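# Drive a feeder screw tight into the red-taped corner hole

## Task

Take a screw from the screw feeder and turn it with the screwdriver's motor into the housing hole at the red-taped corner until the motor halts on its own (stopped_at_torque=1). The other three holes must end with no screw tip in them. Once tight, do not rotate or shift that screw again. Then raise the screwdriver well clear above the screw head, release the screw and move away. If a screw was pressed in rather than turned, unscrew it fully and drive it in again.

## Robot and tools

ROBOT. One UR3e arm carries a powered screwdriver: a hex key inside a thin vacuum sleeve that can hold a screw on the key. The tool point (end_effector_position) is the unloaded tip of the key. The key lies along the tool point's +z axis and can be pushed back up to 12 mm. A flat block about 9 cm from the last joint's axis sticks out toward the tool's -y side and rotates with it. Commands are smoothed, so motion trails them by roughly 0.17 s.

FRAME. All positions and orientations are in the scene frame: origin on the table surface below the arm base, +z up, +y to the left when facing along +x. The base may be tilted relative to the table. Reported positions can be slightly wrong, more so far from the base.

ROW. Every command is one row of 10 numbers: x, y, z (metres, absolute target position of the tool point), qw, qx, qy, qz (absolute target orientation, w first), then spindle, torque_limit, sleeve_vacuum, each in [-1, 1]. So x..qz form a pose, not an offset. Send the desired quaternion in every row rather than copying the reported one, which may have drifted. A target more than 0.6 m from the last reported position along any tool axis is refused. Each control step the commanded pose is clipped to 100 mm and 16 degrees from the measured pose; position wins over orientation if both cannot be met.

TOOL NUMBERS. spindle +1 spins the key clockwise at 500 rpm (drives in), -1 the opposite; full speed after 0.5 s. The motor keeps the last value, even between calls, and the arm does not track the screw then, so end actions with spindle 0. torque_limit maps linearly from 0.3 N m at -1 to 1.2 N m at +1. sleeve_vacuum above 0.01 holds a screw, anything else releases it. torque_limit and sleeve_vacuum persist.

execute_actions. Argument actions is a list with zero or one entry. Empty list: just report state. An action {"rows": [...], "steps": n} runs n control steps (1 to 15, default 15, each 1/30 s), one row per step, the last row repeated if rows run out. A wait {"steps": n} (up to 300) sends nothing and returns n steps after the previous result, your reply time included. Optional pictures (boolean) controls images.

move. target is one row as above; the tool point follows a straight path toward it, lasting 0.5 to 10 s (cut off at 10 s). speed is 0.002 to 0.5 m/s (default 0.25); rotation is capped at twice that in rad/s. The tool settings in the row apply at the start. Optional stop_force (5 to 24 N) ends the path once the wrist sensor feels that much extra push against the motion for 2 steps; the arm backs to its pose 2 steps earlier and holds. Use it only with a very slow speed, not on rotating moves, and omit it when leaving a surface. The path ignores obstacles. The result adds a move: line: ending done, off_target, moving, held, fault or contact (contact overrides the others), limits=paced (pose clipped) or limits=held (some steps blocked), and distance from target.

wait. seconds 0 to 10; sends nothing new.

zoom_image. camera is cam_low (672x504) or cam_wrist (616x616); region [x0, y0, x1, y1] in pixels from the top-left, at most 504 by 504.

read_manual returns only licence text. finished_scene takes the current scene number, ends and grades it, and cannot be undone.

SCREWING. Place the tool point on the screw axis 2 mm below the head top and rotate slowly with spindle between -0.2 and 0.2: negative seats the key without advancing, positive seats and drives. While the screw turns, lower the arm 0.7 mm per turn. The motor stops at 95% of torque_limit (head seated or jammed); stopped_at_torque then reads 1 and further positive spindle does nothing until spindle has been 0 or negative for 0.5 s. Loosening never stops by itself; if turns does not drop, increase torque_limit. screw_detected is 1 while sleeve_vacuum_kpa exceeds 30 (a head seals the sleeve). turns is the key's cumulative count, clockwise positive.

RESULT LINES. State line: tool pose and velocities. Joint positions and joint torques (noisy, offset, nonzero even in free air). Wrist force and torque along the tool's own axes, offset up to about 3.5 N, noise up to 1.4 N, saturating near 30 N; pressing on a surface gives force pointing back into the arm. "pose unreachable" means the clearance check altered or blocked a command; HELD marks affected steps. "Hand target" shows where the controller is heading. MOTOR HOT warns at 70 °C; at 85 °C an OVER-TEMPERATURE FAULT brakes the arm for minutes.

AVOID. An outside force of 150 N or a joint torque reaching its load limit (shoulder pan and lift 46.9, elbow 24.3, wrists 7.83 N m) stops the arm for 10 s. The arm is stiff: aiming even slightly beyond a firm contact can fault, so approach slowly. Never push a screw in without turning it, never knock anything off the table, and avoid drops, slams and hard hits. Loose objects may occasionally get nudged by something else.

Each tool is called by a JSON object that holds its "name" and its "arguments", one argument or row to a line.

## Session

{"name": "move", "arguments": {
  "target": [0.3,0.0,0.25,0,0.7071,0.7071,0,0,0,0]
}}

Scene clock: 1.90 s of 5600.00 s.
end_effector_position=(+0.2997, -0.0002, +0.2497) sleeve_vacuum_kpa=0 screw_detected=0 stopped_at_torque=0 turns=0.00 end_effector_quat_wxyz=(-0.001, +0.707, +0.707, +0.001) end_effector_velocity=(-0.002, +0.001, -0.000) end_effector_angular_velocity=(-0.021, +0.003, -0.003)
Joint positions: [ 0.068 -2.074  1.422 -1.258 -2.024  0.009]
Joint velocities: [ 0.063  0.025 -0.008  0.015 -0.042  0.07 ]
Joint torques (N m, as the arm reports them, + toward a larger angle): [  6.71  -5.63 -14.23  -1.09  -0.1    0.75]
Wrist force (N, on the end effector, along its own x y z axes, offset not removed): [-2.4 -2.6 -0.5]
Wrist torque (N m, same axes, about the end effector's origin, offset not removed): [-0.80 0.67 0.24]
Hand target: +0.300, -0.000, +0.250; -0.000, +0.707, +0.707, +0.000
Off the commanded pose: 0.000 m, 0 deg.
move: done

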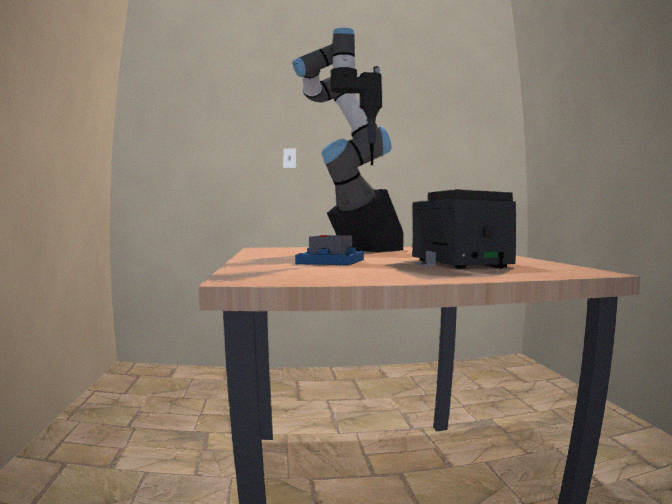

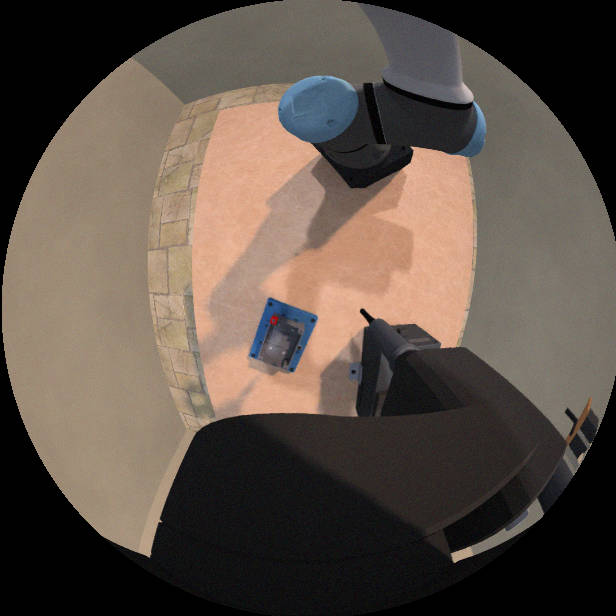

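{"name": "move", "arguments": {
  "target": [0.36,0.2,0.23,0,0.7071,0.7071,0,0,0,0]
}}

{"name": "zoom_image", "arguments": {
  "camera": "cam_wrist",
  "region": [270,260,430,380]
}}

Scene clock: 8.80 s of 5600.00 s.
end_effector_position=(+0.3594, +0.1993, +0.2300) sleeve_vacuum_kpa=0 screw_detected=0 stopped_at_torque=0 turns=0.00 end_effector_quat_wxyz=(-0.000, +0.707, +0.707, +0.001) end_effector_velocity=(+0.002, +0.002, +0.000) end_effector_angular_velocity=(-0.017, +0.013, +0.000)
Joint positions: [ 0.641 -1.316  1.056 -1.327 -2.132  0.657]
Joint velocities: [ 0.009  0.058 -0.09   0.061 -0.005  0.023]
Joint torques (N m, as the arm reports them, + toward a larger angle): [ 12.1  -12.15 -14.15  -1.35  -0.31   0.68]
Wrist force (N, on the end effector, along its own x y z axes, offset not removed): [2.5 -3.2 -1.7]
Wrist torque (N m, same axes, about the end effector's origin, offset not removed): [-0.88 -0.79 0.34]
Hand target: +0.360, +0.200, +0.230; +0.000, +0.707, +0.707, -0.000
Off the commanded pose: 0.001 m, 0 deg.
After step 90, 2.30 s passed at rest.
move: done

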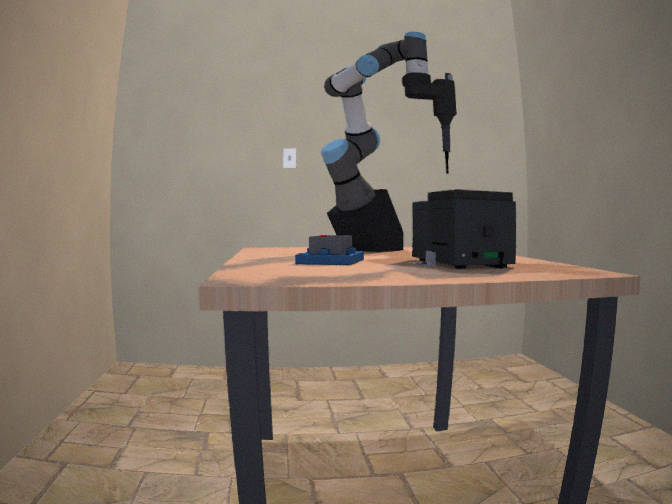

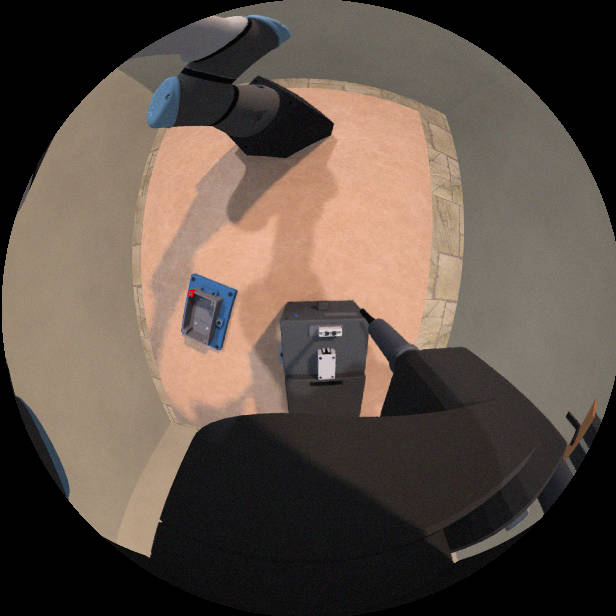

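Region (270, 260, 430, 380) of cam_wrist's 616x616 image, scaled by 3.150, with more detail than that image has; it fills the top 378 rows of this view, and the rest is white.

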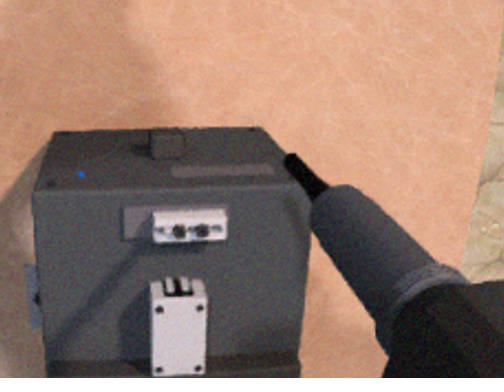

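{"name": "move", "arguments": {
  "target": [0.412,0.156,0.185,0,0.7071,0.7071,0,0,0,1],
  "speed": 0.1
}}

{"name": "zoom_image", "arguments": {
  "camera": "cam_wrist",
  "region": [330,280,410,340]
}}

Scene clock: 17.60 s of 5600.00 s.
end_effector_position=(+0.4118, +0.1564, +0.1853) sleeve_vacuum_kpa=14 screw_detected=0 stopped_at_torque=0 turns=0.00 end_effector_quat_wxyz=(+0.000, +0.707, +0.707, -0.000) end_effector_velocity=(+0.002, -0.001, -0.002) end_effector_angular_velocity=(+0.003, -0.001, -0.000)
Joint positions: [ 0.421 -1.344  1.158 -1.534 -2.114  0.401]
Joint velocities: [-0.01  -0.005  0.012 -0.015  0.004 -0.012]
Joint torques (N m, as the arm reports them, + toward a larger angle): [  8.48 -19.61  -9.6   -3.17   1.81  -0.7 ]
Wrist force (N, on the end effector, along its own x y z axes, offset not removed): [1.6 -3.4 -0.3]
Wrist torque (N m, same axes, about the end effector's origin, offset not removed): [-0.91 -0.37 0.37]
Hand target: +0.412, +0.156, +0.185; -0.000, +0.707, +0.707, +0.000
Off the commanded pose: 0.000 m, 0 deg.
After step 90, 4.43 s passed at rest.
move: done

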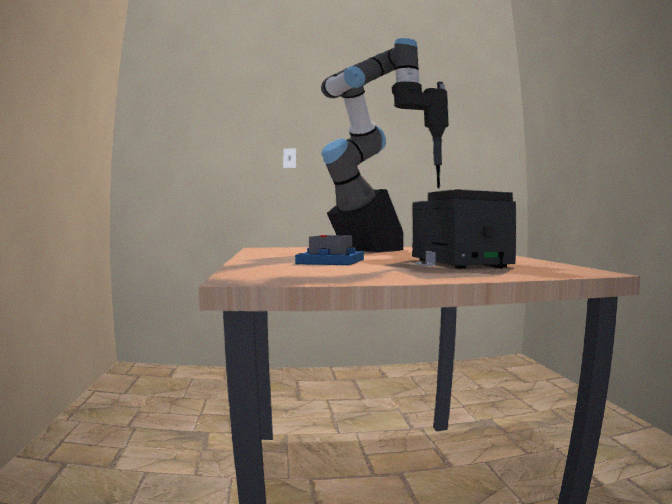

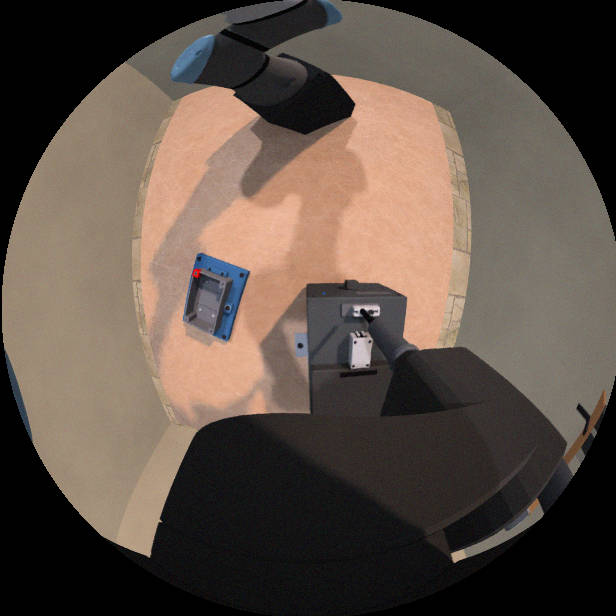

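Region (330, 280, 410, 340) of cam_wrist's 616x616 image, scaled by 6.300, with more detail than that image has; it fills the top 378 rows of this view, and the rest is white.

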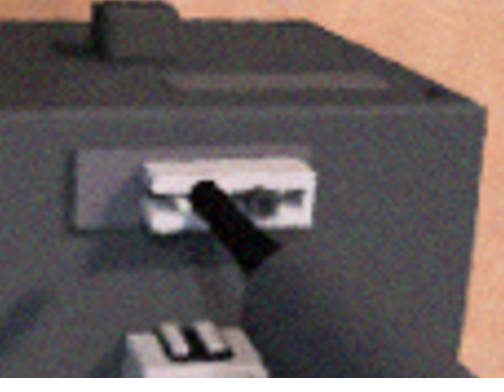

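{"name": "move", "arguments": {
  "target": [0.419,0.1625,0.178,0,0.7071,0.7071,0,0,0,1],
  "speed": 0.03
}}

{"name": "zoom_image", "arguments": {
  "camera": "cam_wrist",
  "region": [330,280,410,340]
}}

Scene clock: 22.97 s of 5600.00 s.
end_effector_position=(+0.4188, +0.1623, +0.1782) sleeve_vacuum_kpa=14 screw_detected=0 stopped_at_torque=0 turns=0.00 end_effector_quat_wxyz=(+0.000, +0.707, +0.707, +0.000) end_effector_velocity=(+0.000, +0.001, -0.002) end_effector_angular_velocity=(-0.002, +0.003, +0.001)
Joint positions: [ 0.417 -1.308  1.142 -1.557 -2.114  0.396]
Joint velocities: [-0.001  0.009 -0.005 -0.001 -0.    -0.   ]
Joint torques (N m, as the arm reports them, + toward a larger angle): [  8.56 -13.98 -13.75  -3.15   1.81  -0.64]
Wrist force (N, on the end effector, along its own x y z axes, offset not removed): [0.4 -0.2 -1.5]
Wrist torque (N m, same axes, about the end effector's origin, offset not removed): [0.01 -0.12 0.02]
Hand target: +0.419, +0.163, +0.178; +0.000, +0.707, +0.707, +0.000
Off the commanded pose: 0.000 m, 0 deg.
After step 90, 1.53 s passed at rest.
move: done

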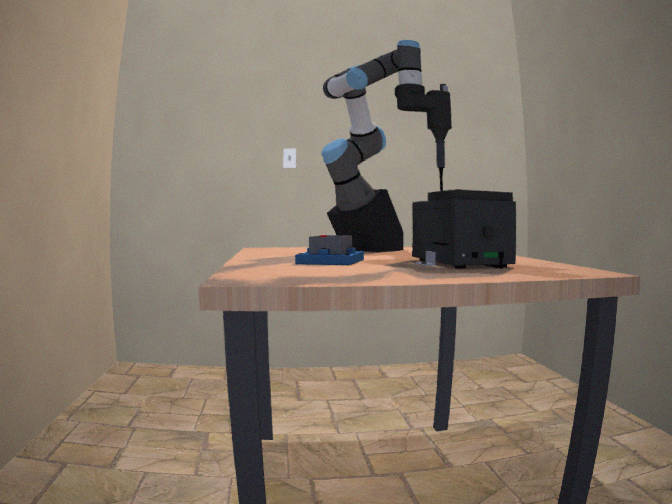

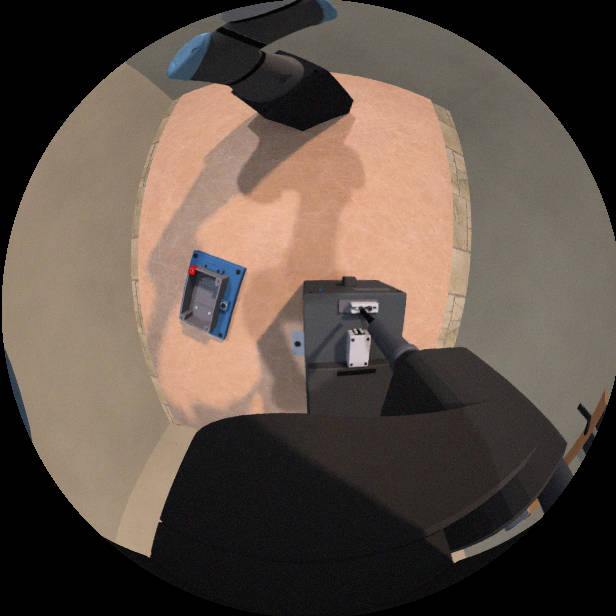

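Region (330, 280, 410, 340) of cam_wrist's 616x616 image, scaled by 6.300, with more detail than that image has; it fills the top 378 rows of this view, and the rest is white.

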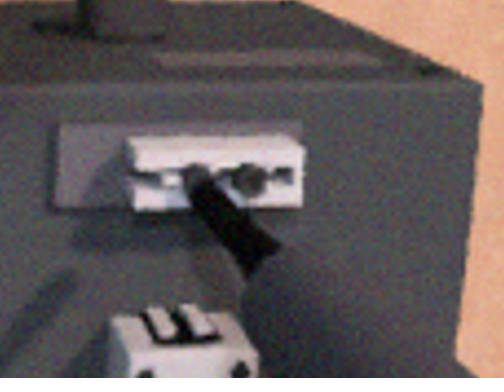

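On-axis appearance. Descend.

{"name": "move", "arguments": {
  "target": [0.419,0.1632,0.15,0,0.7071,0.7071,0,-0.15,0,1],
  "speed": 0.004,
  "stop_force": 7
}}

{"name": "zoom_image", "arguments": {
  "camera": "cam_wrist",
  "region": [330,280,410,340]
}}

Scene clock: 33.13 s of 5600.00 s.
end_effector_position=(+0.4191, +0.1629, +0.1629) sleeve_vacuum_kpa=14 screw_detected=0 stopped_at_torque=0 turns=-5.22 end_effector_quat_wxyz=(+0.000, +0.707, +0.707, +0.000) end_effector_velocity=(-0.002, -0.000, +0.001) end_effector_angular_velocity=(-0.001, +0.003, +0.002)
Joint positions: [ 0.396 -1.317  1.22  -1.639 -2.11   0.372]
Joint velocities: [ 0.003  0.    -0.007  0.012 -0.     0.003]
Joint torques (N m, as the arm reports them, + toward a larger angle): [ 12.53 -14.01 -12.06  -0.28   1.14   0.67]
Wrist force (N, on the end effector, along its own x y z axes, offset not removed): [-0.2 -1.0 -6.2]
Wrist torque (N m, same axes, about the end effector's origin, offset not removed): [-0.61 -0.03 0.14]
Hand target: +0.419, +0.163, +0.163; -0.000, +0.707, +0.707, +0.000
Off the commanded pose: 0.013 m, 0 deg.
After step 90, 2.97 s passed at rest.
move: contact

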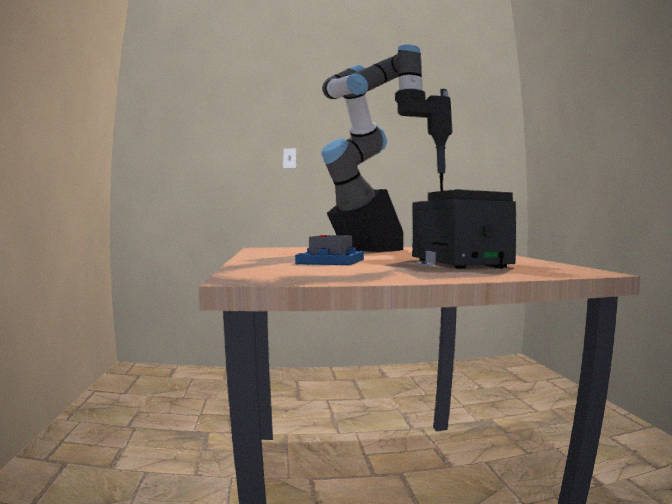

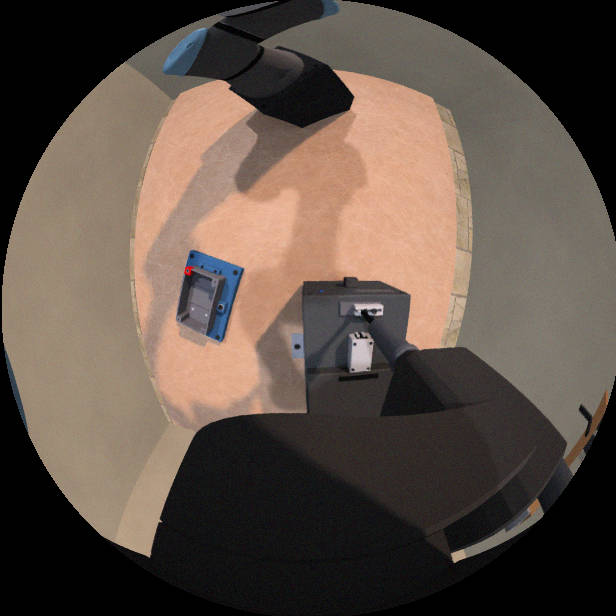

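Region (330, 280, 410, 340) of cam_wrist's 616x616 image, scaled by 6.300, with more detail than that image has; it fills the top 378 rows of this view, and the rest is white.

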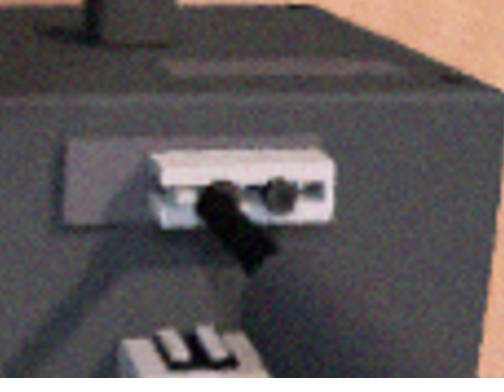

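{"name": "move", "arguments": {
  "target": [0.419,0.163,0.169,0,0.7071,0.7071,0,0,0,1],
  "speed": 0.02
}}

{"name": "move", "arguments": {
  "target": [0.4175,0.1653,0.168,0,0.7071,0.7071,0,0,0,1],
  "speed": 0.02
}}

{"name": "move", "arguments": {
  "target": [0.4175,0.1653,0.161,0,0.7071,0.7071,0,-0.15,0,1],
  "speed": 0.004
}}

{"name": "zoom_image", "arguments": {
  "camera": "cam_wrist",
  "region": [330,280,410,340]
}}

Scene clock: 40.57 s of 5600.00 s.
end_effector_position=(+0.4190, +0.1630, +0.1686) sleeve_vacuum_kpa=14 screw_detected=0 stopped_at_torque=0 turns=-13.60 end_effector_quat_wxyz=(+0.000, +0.707, +0.707, +0.000) end_effector_velocity=(-0.001, +0.000, +0.003) end_effector_angular_velocity=(-0.001, +0.002, +0.002)
Joint positions: [ 0.405 -1.313  1.191 -1.608 -2.112  0.382]
Joint velocities: [ 0.005  0.004 -0.017  0.019 -0.001  0.005]
Joint torques (N m, as the arm reports them, + toward a larger angle): [ 13.   -12.6  -12.91  -0.84  -0.33   0.69]
Wrist force (N, on the end effector, along its own x y z axes, offset not removed): [-0.4 -1.6 -6.1]
Wrist torque (N m, same axes, about the end effector's origin, offset not removed): [-0.59 -0.12 0.20]
Hand target: +0.419, +0.163, +0.169; +0.000, +0.707, +0.707, +0.000
Off the commanded pose: 0.000 m, 0 deg.
move: done

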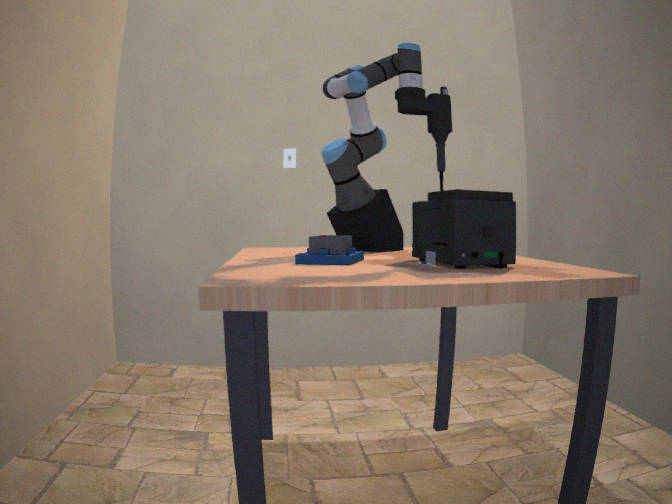

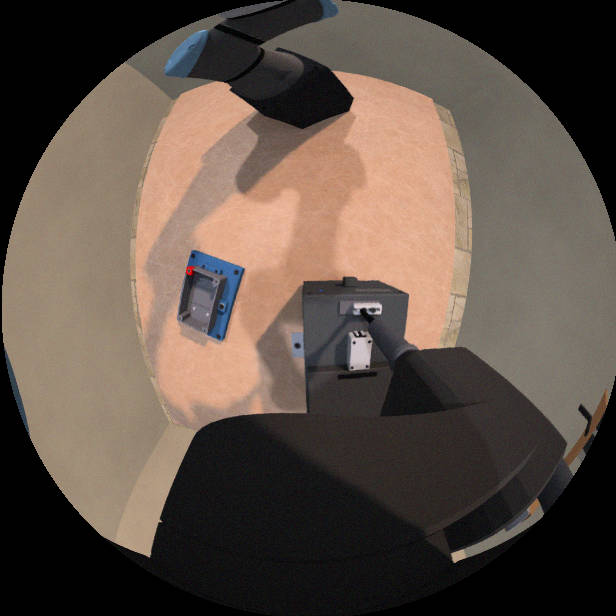

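Scene clock: 41.27 s of 5600.00 s.
end_effector_position=(+0.4176, +0.1651, +0.1681) sleeve_vacuum_kpa=14 screw_detected=0 stopped_at_torque=0 turns=-13.60 end_effector_quat_wxyz=(-0.000, +0.707, +0.707, -0.000) end_effector_velocity=(-0.001, +0.001, -0.000) end_effector_angular_velocity=(+0.000, -0.000, -0.001)
Joint positions: [ 0.41  -1.312  1.196 -1.612 -2.113  0.388]
Joint velocities: [ 0.003  0.001  0.004 -0.003 -0.     0.004]
Joint torques (N m, as the arm reports them, + toward a larger angle): [ 12.66 -12.12  -8.55  -2.69  -0.18   0.63]
Wrist force (N, on the end effector, along its own x y z axes, offset not removed): [-1.0 -4.3 -5.2]
Wrist torque (N m, same axes, about the end effector's origin, offset not removed): [-1.39 0.05 0.35]
Hand target: +0.417, +0.165, +0.168; -0.000, +0.707, +0.707, -0.000
Off the commanded pose: 0.000 m, 0 deg.
move: done

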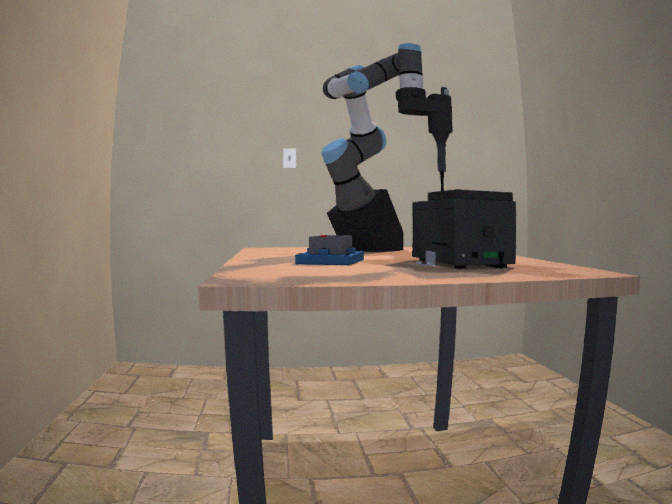

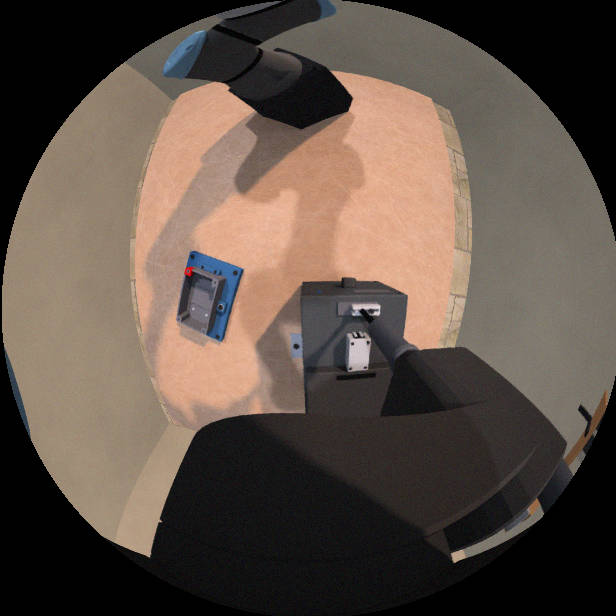

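Scene clock: 43.23 s of 5600.00 s.
end_effector_position=(+0.4175, +0.1653, +0.1612) sleeve_vacuum_kpa=14 screw_detected=0 stopped_at_torque=0 turns=-16.03 end_effector_quat_wxyz=(-0.000, +0.707, +0.707, -0.000) end_effector_velocity=(-0.001, -0.000, -0.002) end_effector_angular_velocity=(-0.001, +0.001, +0.001)
Joint positions: [ 0.401 -1.315  1.231 -1.649 -2.111  0.377]
Joint velocities: [-0.002 -0.     0.007 -0.006  0.    -0.002]
Joint torques (N m, as the arm reports them, + toward a larger angle): [  6.44 -17.37  -7.7   -2.41   1.34  -0.74]
Wrist force (N, on the end effector, along its own x y z axes, offset not removed): [-0.1 -0.6 -7.9]
Wrist torque (N m, same axes, about the end effector's origin, offset not removed): [-0.25 0.09 0.08]
Hand target: +0.418, +0.165, +0.161; -0.000, +0.707, +0.707, -0.000
Off the commanded pose: 0.000 m, 0 deg.
move: done

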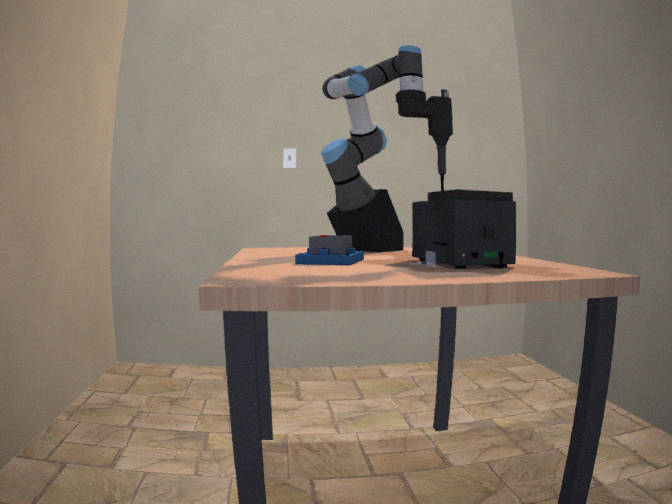

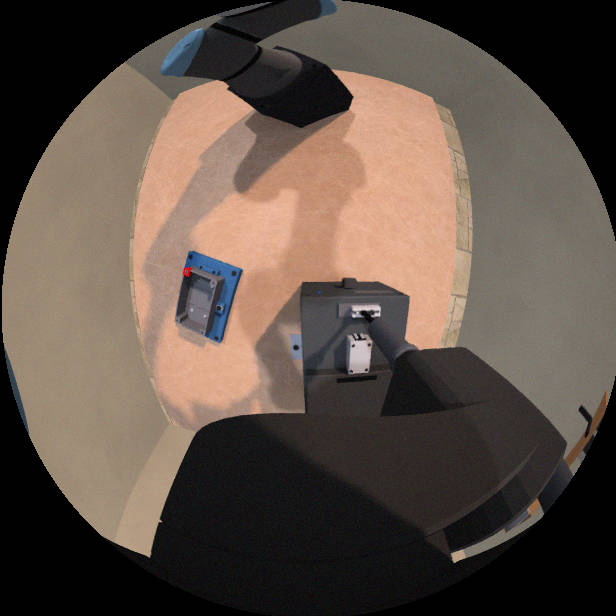

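Region (330, 280, 410, 340) of cam_wrist's 616x616 image, scaled by 6.300, with more detail than that image has; it fills the top 378 rows of this view, and the rest is white.

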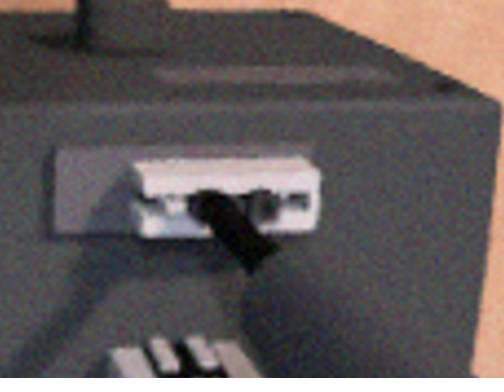

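{"name": "move", "arguments": {
  "target": [0.4175,0.1653,0.175,0,0.7071,0.7071,0,0,0,1],
  "speed": 0.02
}}

{"name": "zoom_image", "arguments": {
  "camera": "cam_wrist",
  "region": [346,296,386,326]
}}

Scene clock: 50.47 s of 5600.00 s.
end_effector_position=(+0.4175, +0.1653, +0.1746) sleeve_vacuum_kpa=14 screw_detected=0 stopped_at_torque=0 turns=-23.77 end_effector_quat_wxyz=(+0.000, +0.707, +0.707, +0.000) end_effector_velocity=(+0.000, +0.000, +0.003) end_effector_angular_velocity=(+0.000, -0.000, -0.002)
Joint positions: [ 0.42  -1.307  1.163 -1.577 -2.114  0.399]
Joint velocities: [ 0.005  0.004 -0.019  0.018 -0.001  0.008]
Joint torques (N m, as the arm reports them, + toward a larger angle): [ 12.98 -14.66 -14.38  -1.26  -0.24   0.69]
Wrist force (N, on the end effector, along its own x y z axes, offset not removed): [1.6 -1.4 -1.4]
Wrist torque (N m, same axes, about the end effector's origin, offset not removed): [-0.43 -0.47 0.16]
Hand target: +0.417, +0.165, +0.175; +0.000, +0.707, +0.707, +0.000
Off the commanded pose: 0.000 m, 0 deg.
move: done

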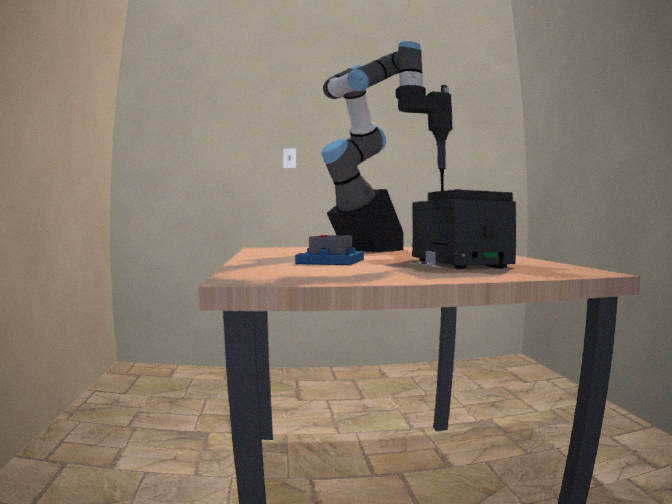

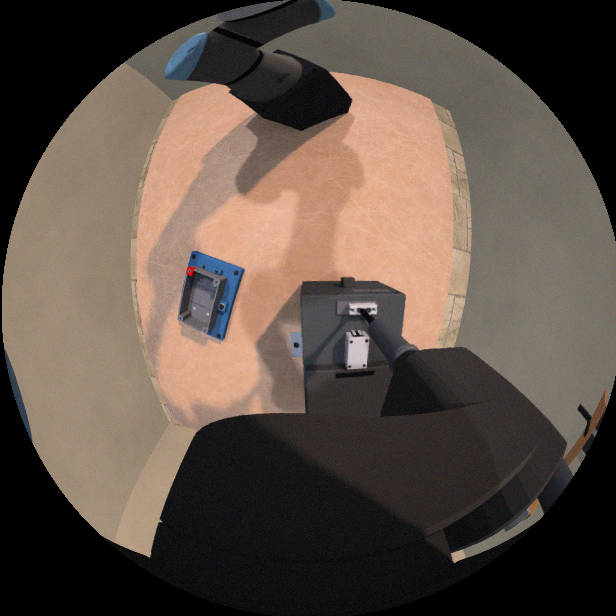

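Region (346, 296, 386, 326) of cam_wrist's 616x616 image, scaled by 12.600, with more detail than that image has; it fills the top 378 rows of this view, and the rest is white.

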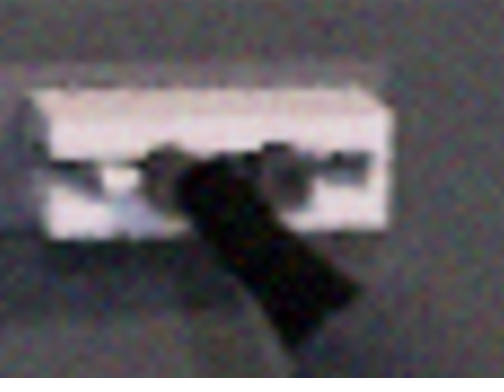

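{"name": "move", "arguments": {
  "target": [0.418,0.1623,0.174,0,0.7071,0.7071,0,0,0,1],
  "speed": 0.02
}}

{"name": "move", "arguments": {
  "target": [0.418,0.1623,0.168,0,0.7071,0.7071,0,-0.15,0,1],
  "speed": 0.003
}}

{"name": "zoom_image", "arguments": {
  "camera": "cam_wrist",
  "region": [346,296,386,326]
}}

Scene clock: 57.53 s of 5600.00 s.
end_effector_position=(+0.4180, +0.1625, +0.1741) sleeve_vacuum_kpa=14 screw_detected=0 stopped_at_torque=0 turns=-23.77 end_effector_quat_wxyz=(+0.000, +0.707, +0.707, -0.000) end_effector_velocity=(+0.000, -0.002, -0.000) end_effector_angular_velocity=(+0.001, -0.000, +0.001)
Joint positions: [ 0.413 -1.314  1.169 -1.58  -2.113  0.391]
Joint velocities: [-0.005 -0.005  0.005 -0.004  0.001 -0.008]
Joint torques (N m, as the arm reports them, + toward a larger angle): [  8.43 -19.91 -10.29  -3.16   1.83  -0.63]
Wrist force (N, on the end effector, along its own x y z axes, offset not removed): [0.6 -1.3 0.4]
Wrist torque (N m, same axes, about the end effector's origin, offset not removed): [-0.36 -0.10 0.12]
Hand target: +0.418, +0.162, +0.174; -0.000, +0.707, +0.707, -0.000
Off the commanded pose: 0.000 m, 0 deg.
After step 90, 3.37 s passed at rest.
move: done

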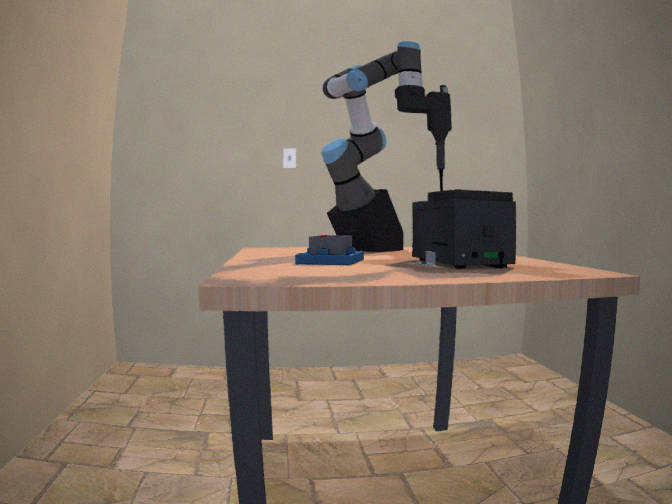

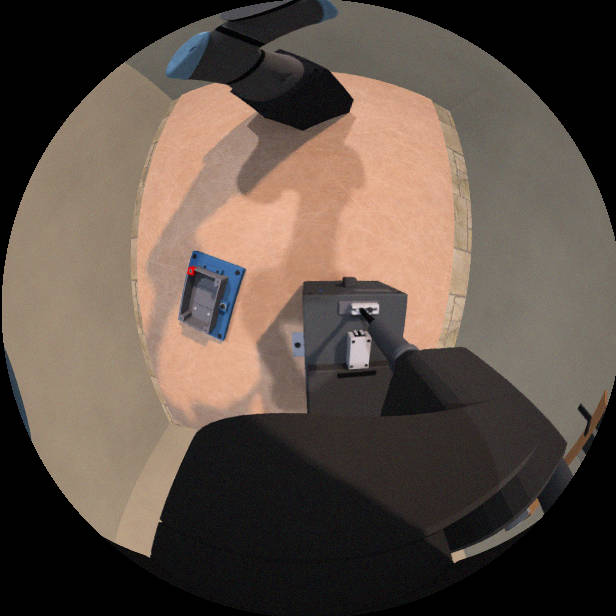

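Scene clock: 59.77 s of 5600.00 s.
end_effector_position=(+0.4180, +0.1623, +0.1681) sleeve_vacuum_kpa=14 screw_detected=0 stopped_at_torque=0 turns=-26.54 end_effector_quat_wxyz=(+0.000, +0.707, +0.707, +0.000) end_effector_velocity=(-0.000, -0.000, -0.001) end_effector_angular_velocity=(+0.000, +0.000, +0.000)
Joint positions: [ 0.403 -1.319  1.2   -1.613 -2.112  0.381]
Joint velocities: [-0.002 -0.002  0.005 -0.004  0.001 -0.002]
Joint torques (N m, as the arm reports them, + toward a larger angle): [  7.55 -18.21  -8.62  -2.79   1.69  -0.62]
Wrist force (N, on the end effector, along its own x y z axes, offset not removed): [0.6 -2.9 -5.1]
Wrist torque (N m, same axes, about the end effector's origin, offset not removed): [-0.93 -0.25 0.29]
Hand target: +0.418, +0.162, +0.168; -0.000, +0.707, +0.707, +0.000
Off the commanded pose: 0.000 m, 0 deg.
move: done

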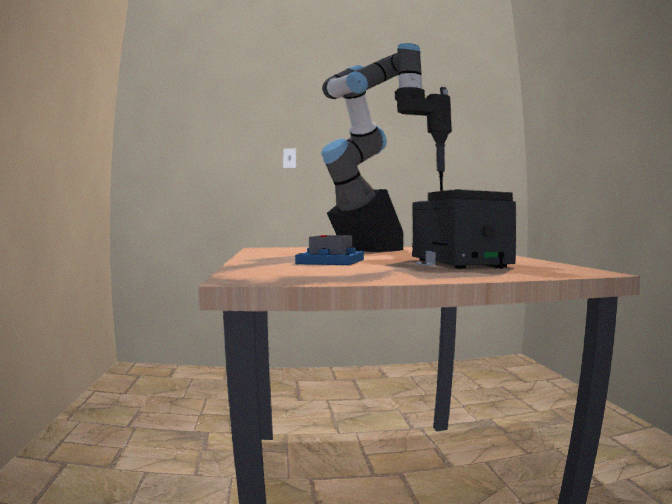

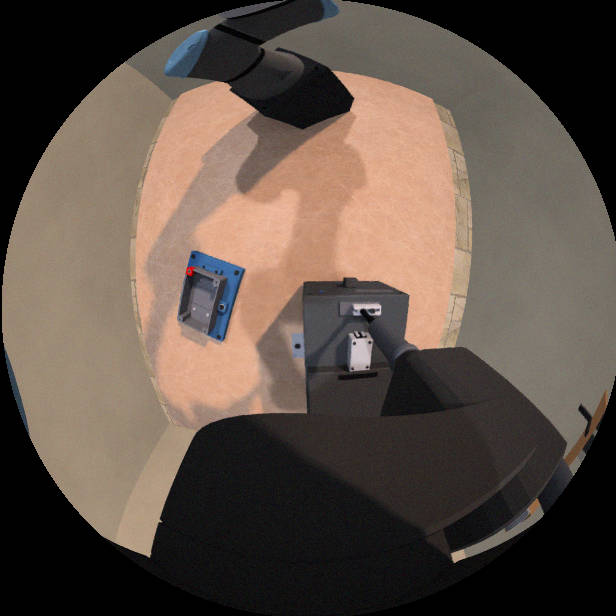

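Region (346, 296, 386, 326) of cam_wrist's 616x616 image, scaled by 12.600, with more detail than that image has; it fills the top 378 rows of this view, and the rest is white.

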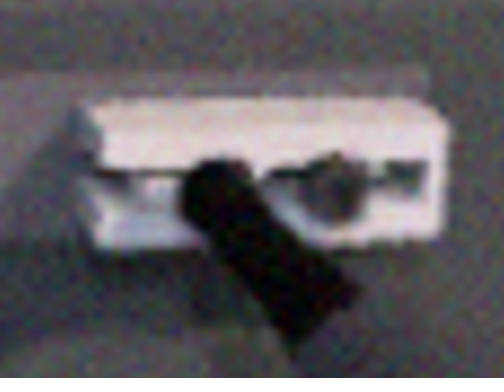

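{"name": "move", "arguments": {
  "target": [0.418,0.1623,0.174,0,0.7071,0.7071,0,0,0,1],
  "speed": 0.02
}}

{"name": "move", "arguments": {
  "target": [0.418,0.1639,0.174,0,0.7071,0.7071,0,0,0,1],
  "speed": 0.02
}}

{"name": "move", "arguments": {
  "target": [0.418,0.1639,0.167,0,0.7071,0.7071,0,-0.15,0,1],
  "speed": 0.003
}}

{"name": "zoom_image", "arguments": {
  "camera": "cam_wrist",
  "region": [346,296,386,326]
}}

Scene clock: 67.13 s of 5600.00 s.
end_effector_position=(+0.4180, +0.1623, +0.1736) sleeve_vacuum_kpa=14 screw_detected=0 stopped_at_torque=0 turns=-34.83 end_effector_quat_wxyz=(+0.000, +0.707, +0.707, +0.000) end_effector_velocity=(+0.001, -0.000, +0.004) end_effector_angular_velocity=(+0.000, -0.001, -0.000)
Joint positions: [ 0.411 -1.315  1.172 -1.583 -2.113  0.39 ]
Joint velocities: [ 0.004  0.002 -0.018  0.017 -0.001  0.004]
Joint torques (N m, as the arm reports them, + toward a larger angle): [ 13.47 -14.1  -14.06  -1.22  -0.17   0.64]
Wrist force (N, on the end effector, along its own x y z axes, offset not removed): [-1.4 -3.8 -2.1]
Wrist torque (N m, same axes, about the end effector's origin, offset not removed): [-1.13 0.26 0.32]
Hand target: +0.418, +0.162, +0.174; +0.000, +0.707, +0.707, +0.000
Off the commanded pose: 0.000 m, 0 deg.
move: done

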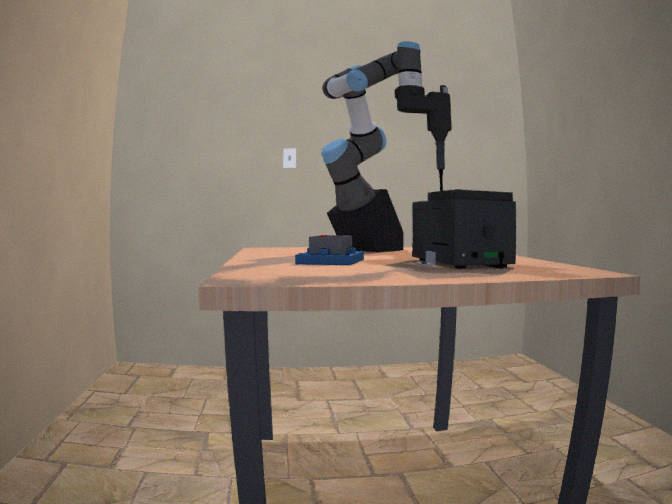

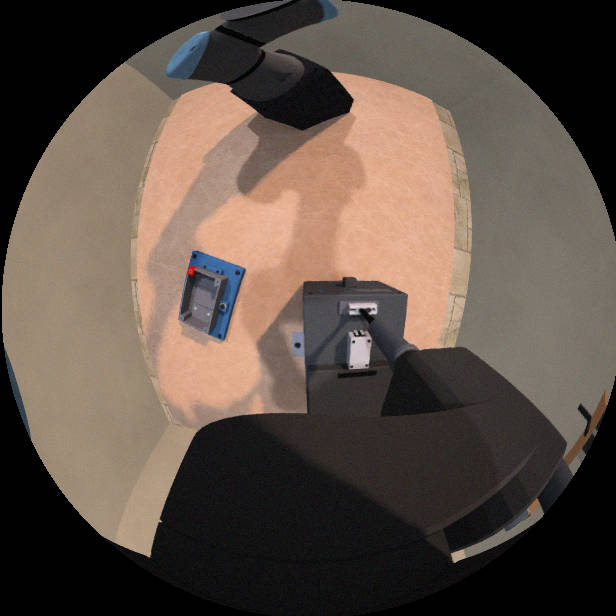

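Scene clock: 67.83 s of 5600.00 s.
end_effector_position=(+0.4180, +0.1638, +0.1740) sleeve_vacuum_kpa=14 screw_detected=0 stopped_at_torque=0 turns=-34.83 end_effector_quat_wxyz=(+0.000, +0.707, +0.707, +0.000) end_effector_velocity=(+0.000, +0.001, +0.000) end_effector_angular_velocity=(+0.000, -0.001, +0.000)
Joint positions: [ 0.415 -1.31   1.166 -1.58  -2.113  0.394]
Joint velocities: [ 0.002  0.003 -0.004  0.001 -0.001  0.002]
Joint torques (N m, as the arm reports them, + toward a larger angle): [ 12.81 -14.41 -14.04  -1.23  -0.16   0.76]
Wrist force (N, on the end effector, along its own x y z axes, offset not removed): [-0.6 -3.5 0.4]
Wrist torque (N m, same axes, about the end effector's origin, offset not removed): [-1.03 0.17 0.23]
Hand target: +0.418, +0.164, +0.174; +0.000, +0.707, +0.707, +0.000
Off the commanded pose: 0.000 m, 0 deg.
move: done

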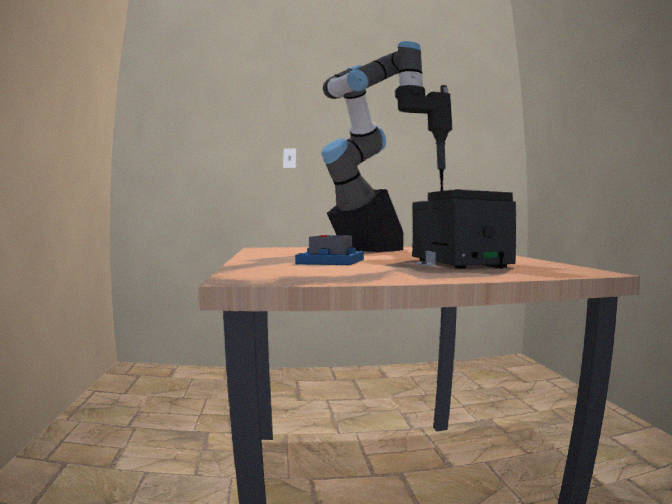

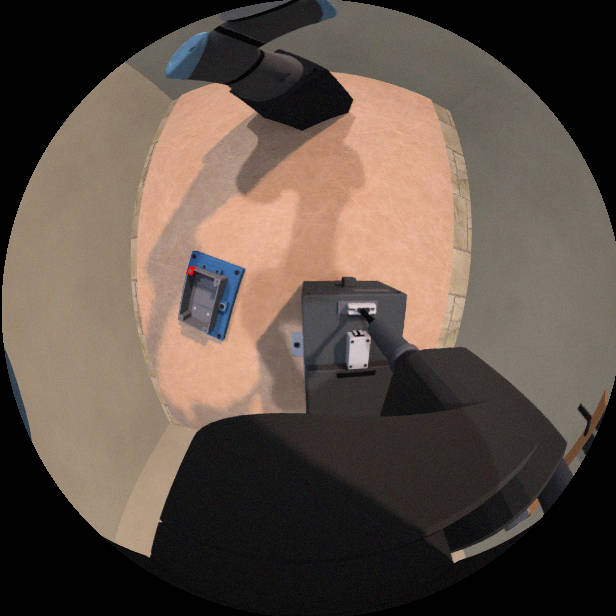

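Scene clock: 70.37 s of 5600.00 s.
end_effector_position=(+0.4180, +0.1639, +0.1671) sleeve_vacuum_kpa=14 screw_detected=0 stopped_at_torque=0 turns=-37.97 end_effector_quat_wxyz=(-0.000, +0.707, +0.707, -0.000) end_effector_velocity=(-0.000, +0.001, -0.001) end_effector_angular_velocity=(+0.000, +0.000, +0.003)
Joint positions: [ 0.406 -1.315  1.202 -1.617 -2.112  0.383]
Joint velocities: [-0.001  0.001  0.005 -0.006  0.001 -0.004]
Joint torques (N m, as the arm reports them, + toward a larger angle): [  7.31 -17.8   -8.23  -2.7    1.18  -0.67]
Wrist force (N, on the end effector, along its own x y z axes, offset not removed): [0.3 -3.6 -6.8]
Wrist torque (N m, same axes, about the end effector's origin, offset not removed): [-0.98 -0.08 0.13]
Hand target: +0.418, +0.164, +0.167; -0.000, +0.707, +0.707, +0.000
Off the commanded pose: 0.000 m, 0 deg.
move: done

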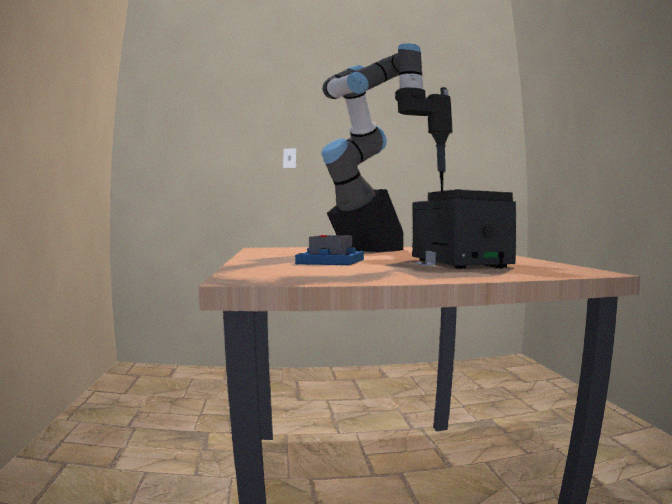

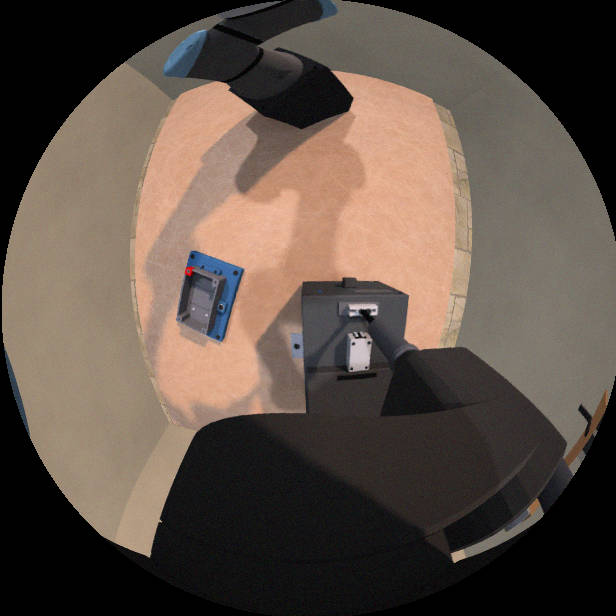

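Region (346, 296, 386, 326) of cam_wrist's 616x616 image, scaled by 12.600, with more detail than that image has; it fills the top 378 rows of this view, and the rest is white.

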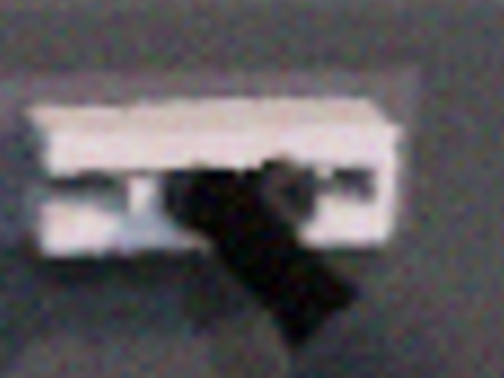

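The shuttle slides when spun against. Lift and look.

{"name": "move", "arguments": {
  "target": [0.418,0.1639,0.175,0,0.7071,0.7071,0,0,0,1],
  "speed": 0.02
}}

{"name": "zoom_image", "arguments": {
  "camera": "cam_wrist",
  "region": [346,296,386,326]
}}

Scene clock: 75.27 s of 5600.00 s.
end_effector_position=(+0.4180, +0.1639, +0.1746) sleeve_vacuum_kpa=14 screw_detected=0 stopped_at_torque=0 turns=-43.13 end_effector_quat_wxyz=(+0.000, +0.707, +0.707, +0.000) end_effector_velocity=(+0.000, -0.000, +0.004) end_effector_angular_velocity=(+0.000, -0.001, -0.001)
Joint positions: [ 0.416 -1.31   1.163 -1.577 -2.114  0.395]
Joint velocities: [ 0.005  0.002 -0.019  0.019 -0.001  0.006]
Joint torques (N m, as the arm reports them, + toward a larger angle): [ 13.72 -14.12 -14.08  -1.23  -0.34   0.76]
Wrist force (N, on the end effector, along its own x y z axes, offset not removed): [-1.0 -0.3 0.2]
Wrist torque (N m, same axes, about the end effector's origin, offset not removed): [-0.06 0.27 0.04]
Hand target: +0.418, +0.164, +0.175; +0.000, +0.707, +0.707, +0.000
Off the commanded pose: 0.000 m, 0 deg.
move: done

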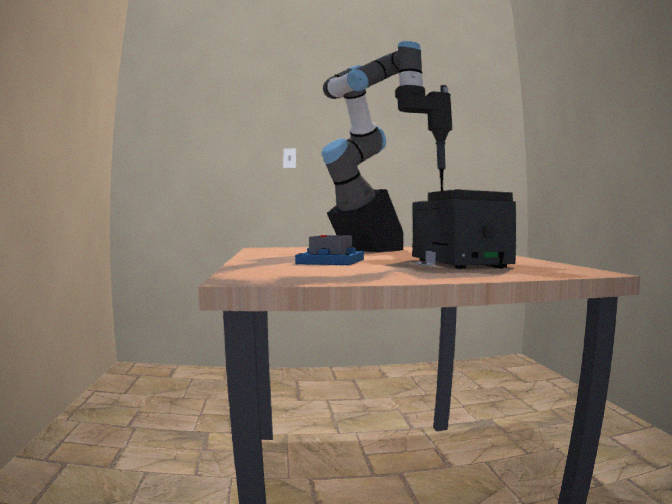

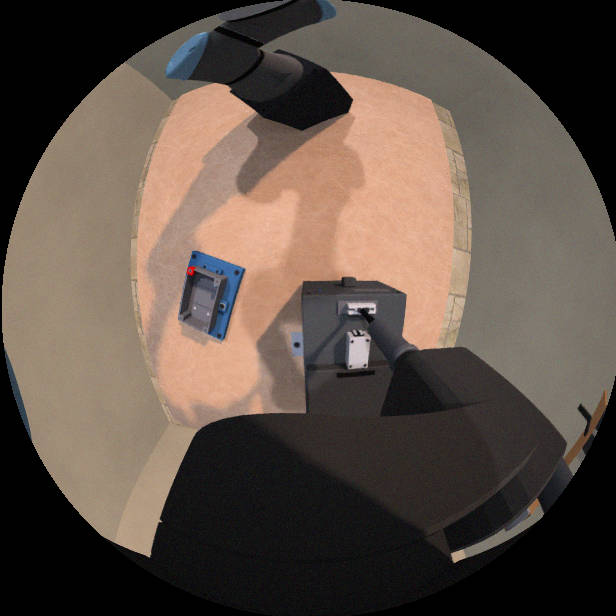

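Region (346, 296, 386, 326) of cam_wrist's 616x616 image, scaled by 12.600, with more detail than that image has; it fills the top 378 rows of this view, and the rest is white.

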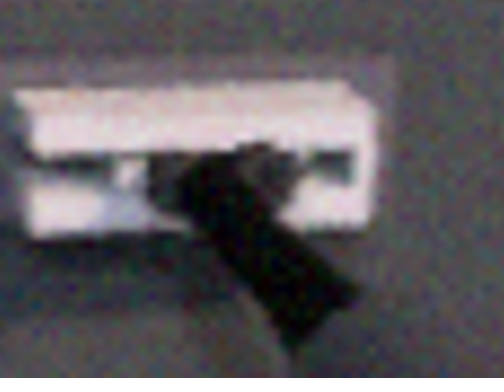

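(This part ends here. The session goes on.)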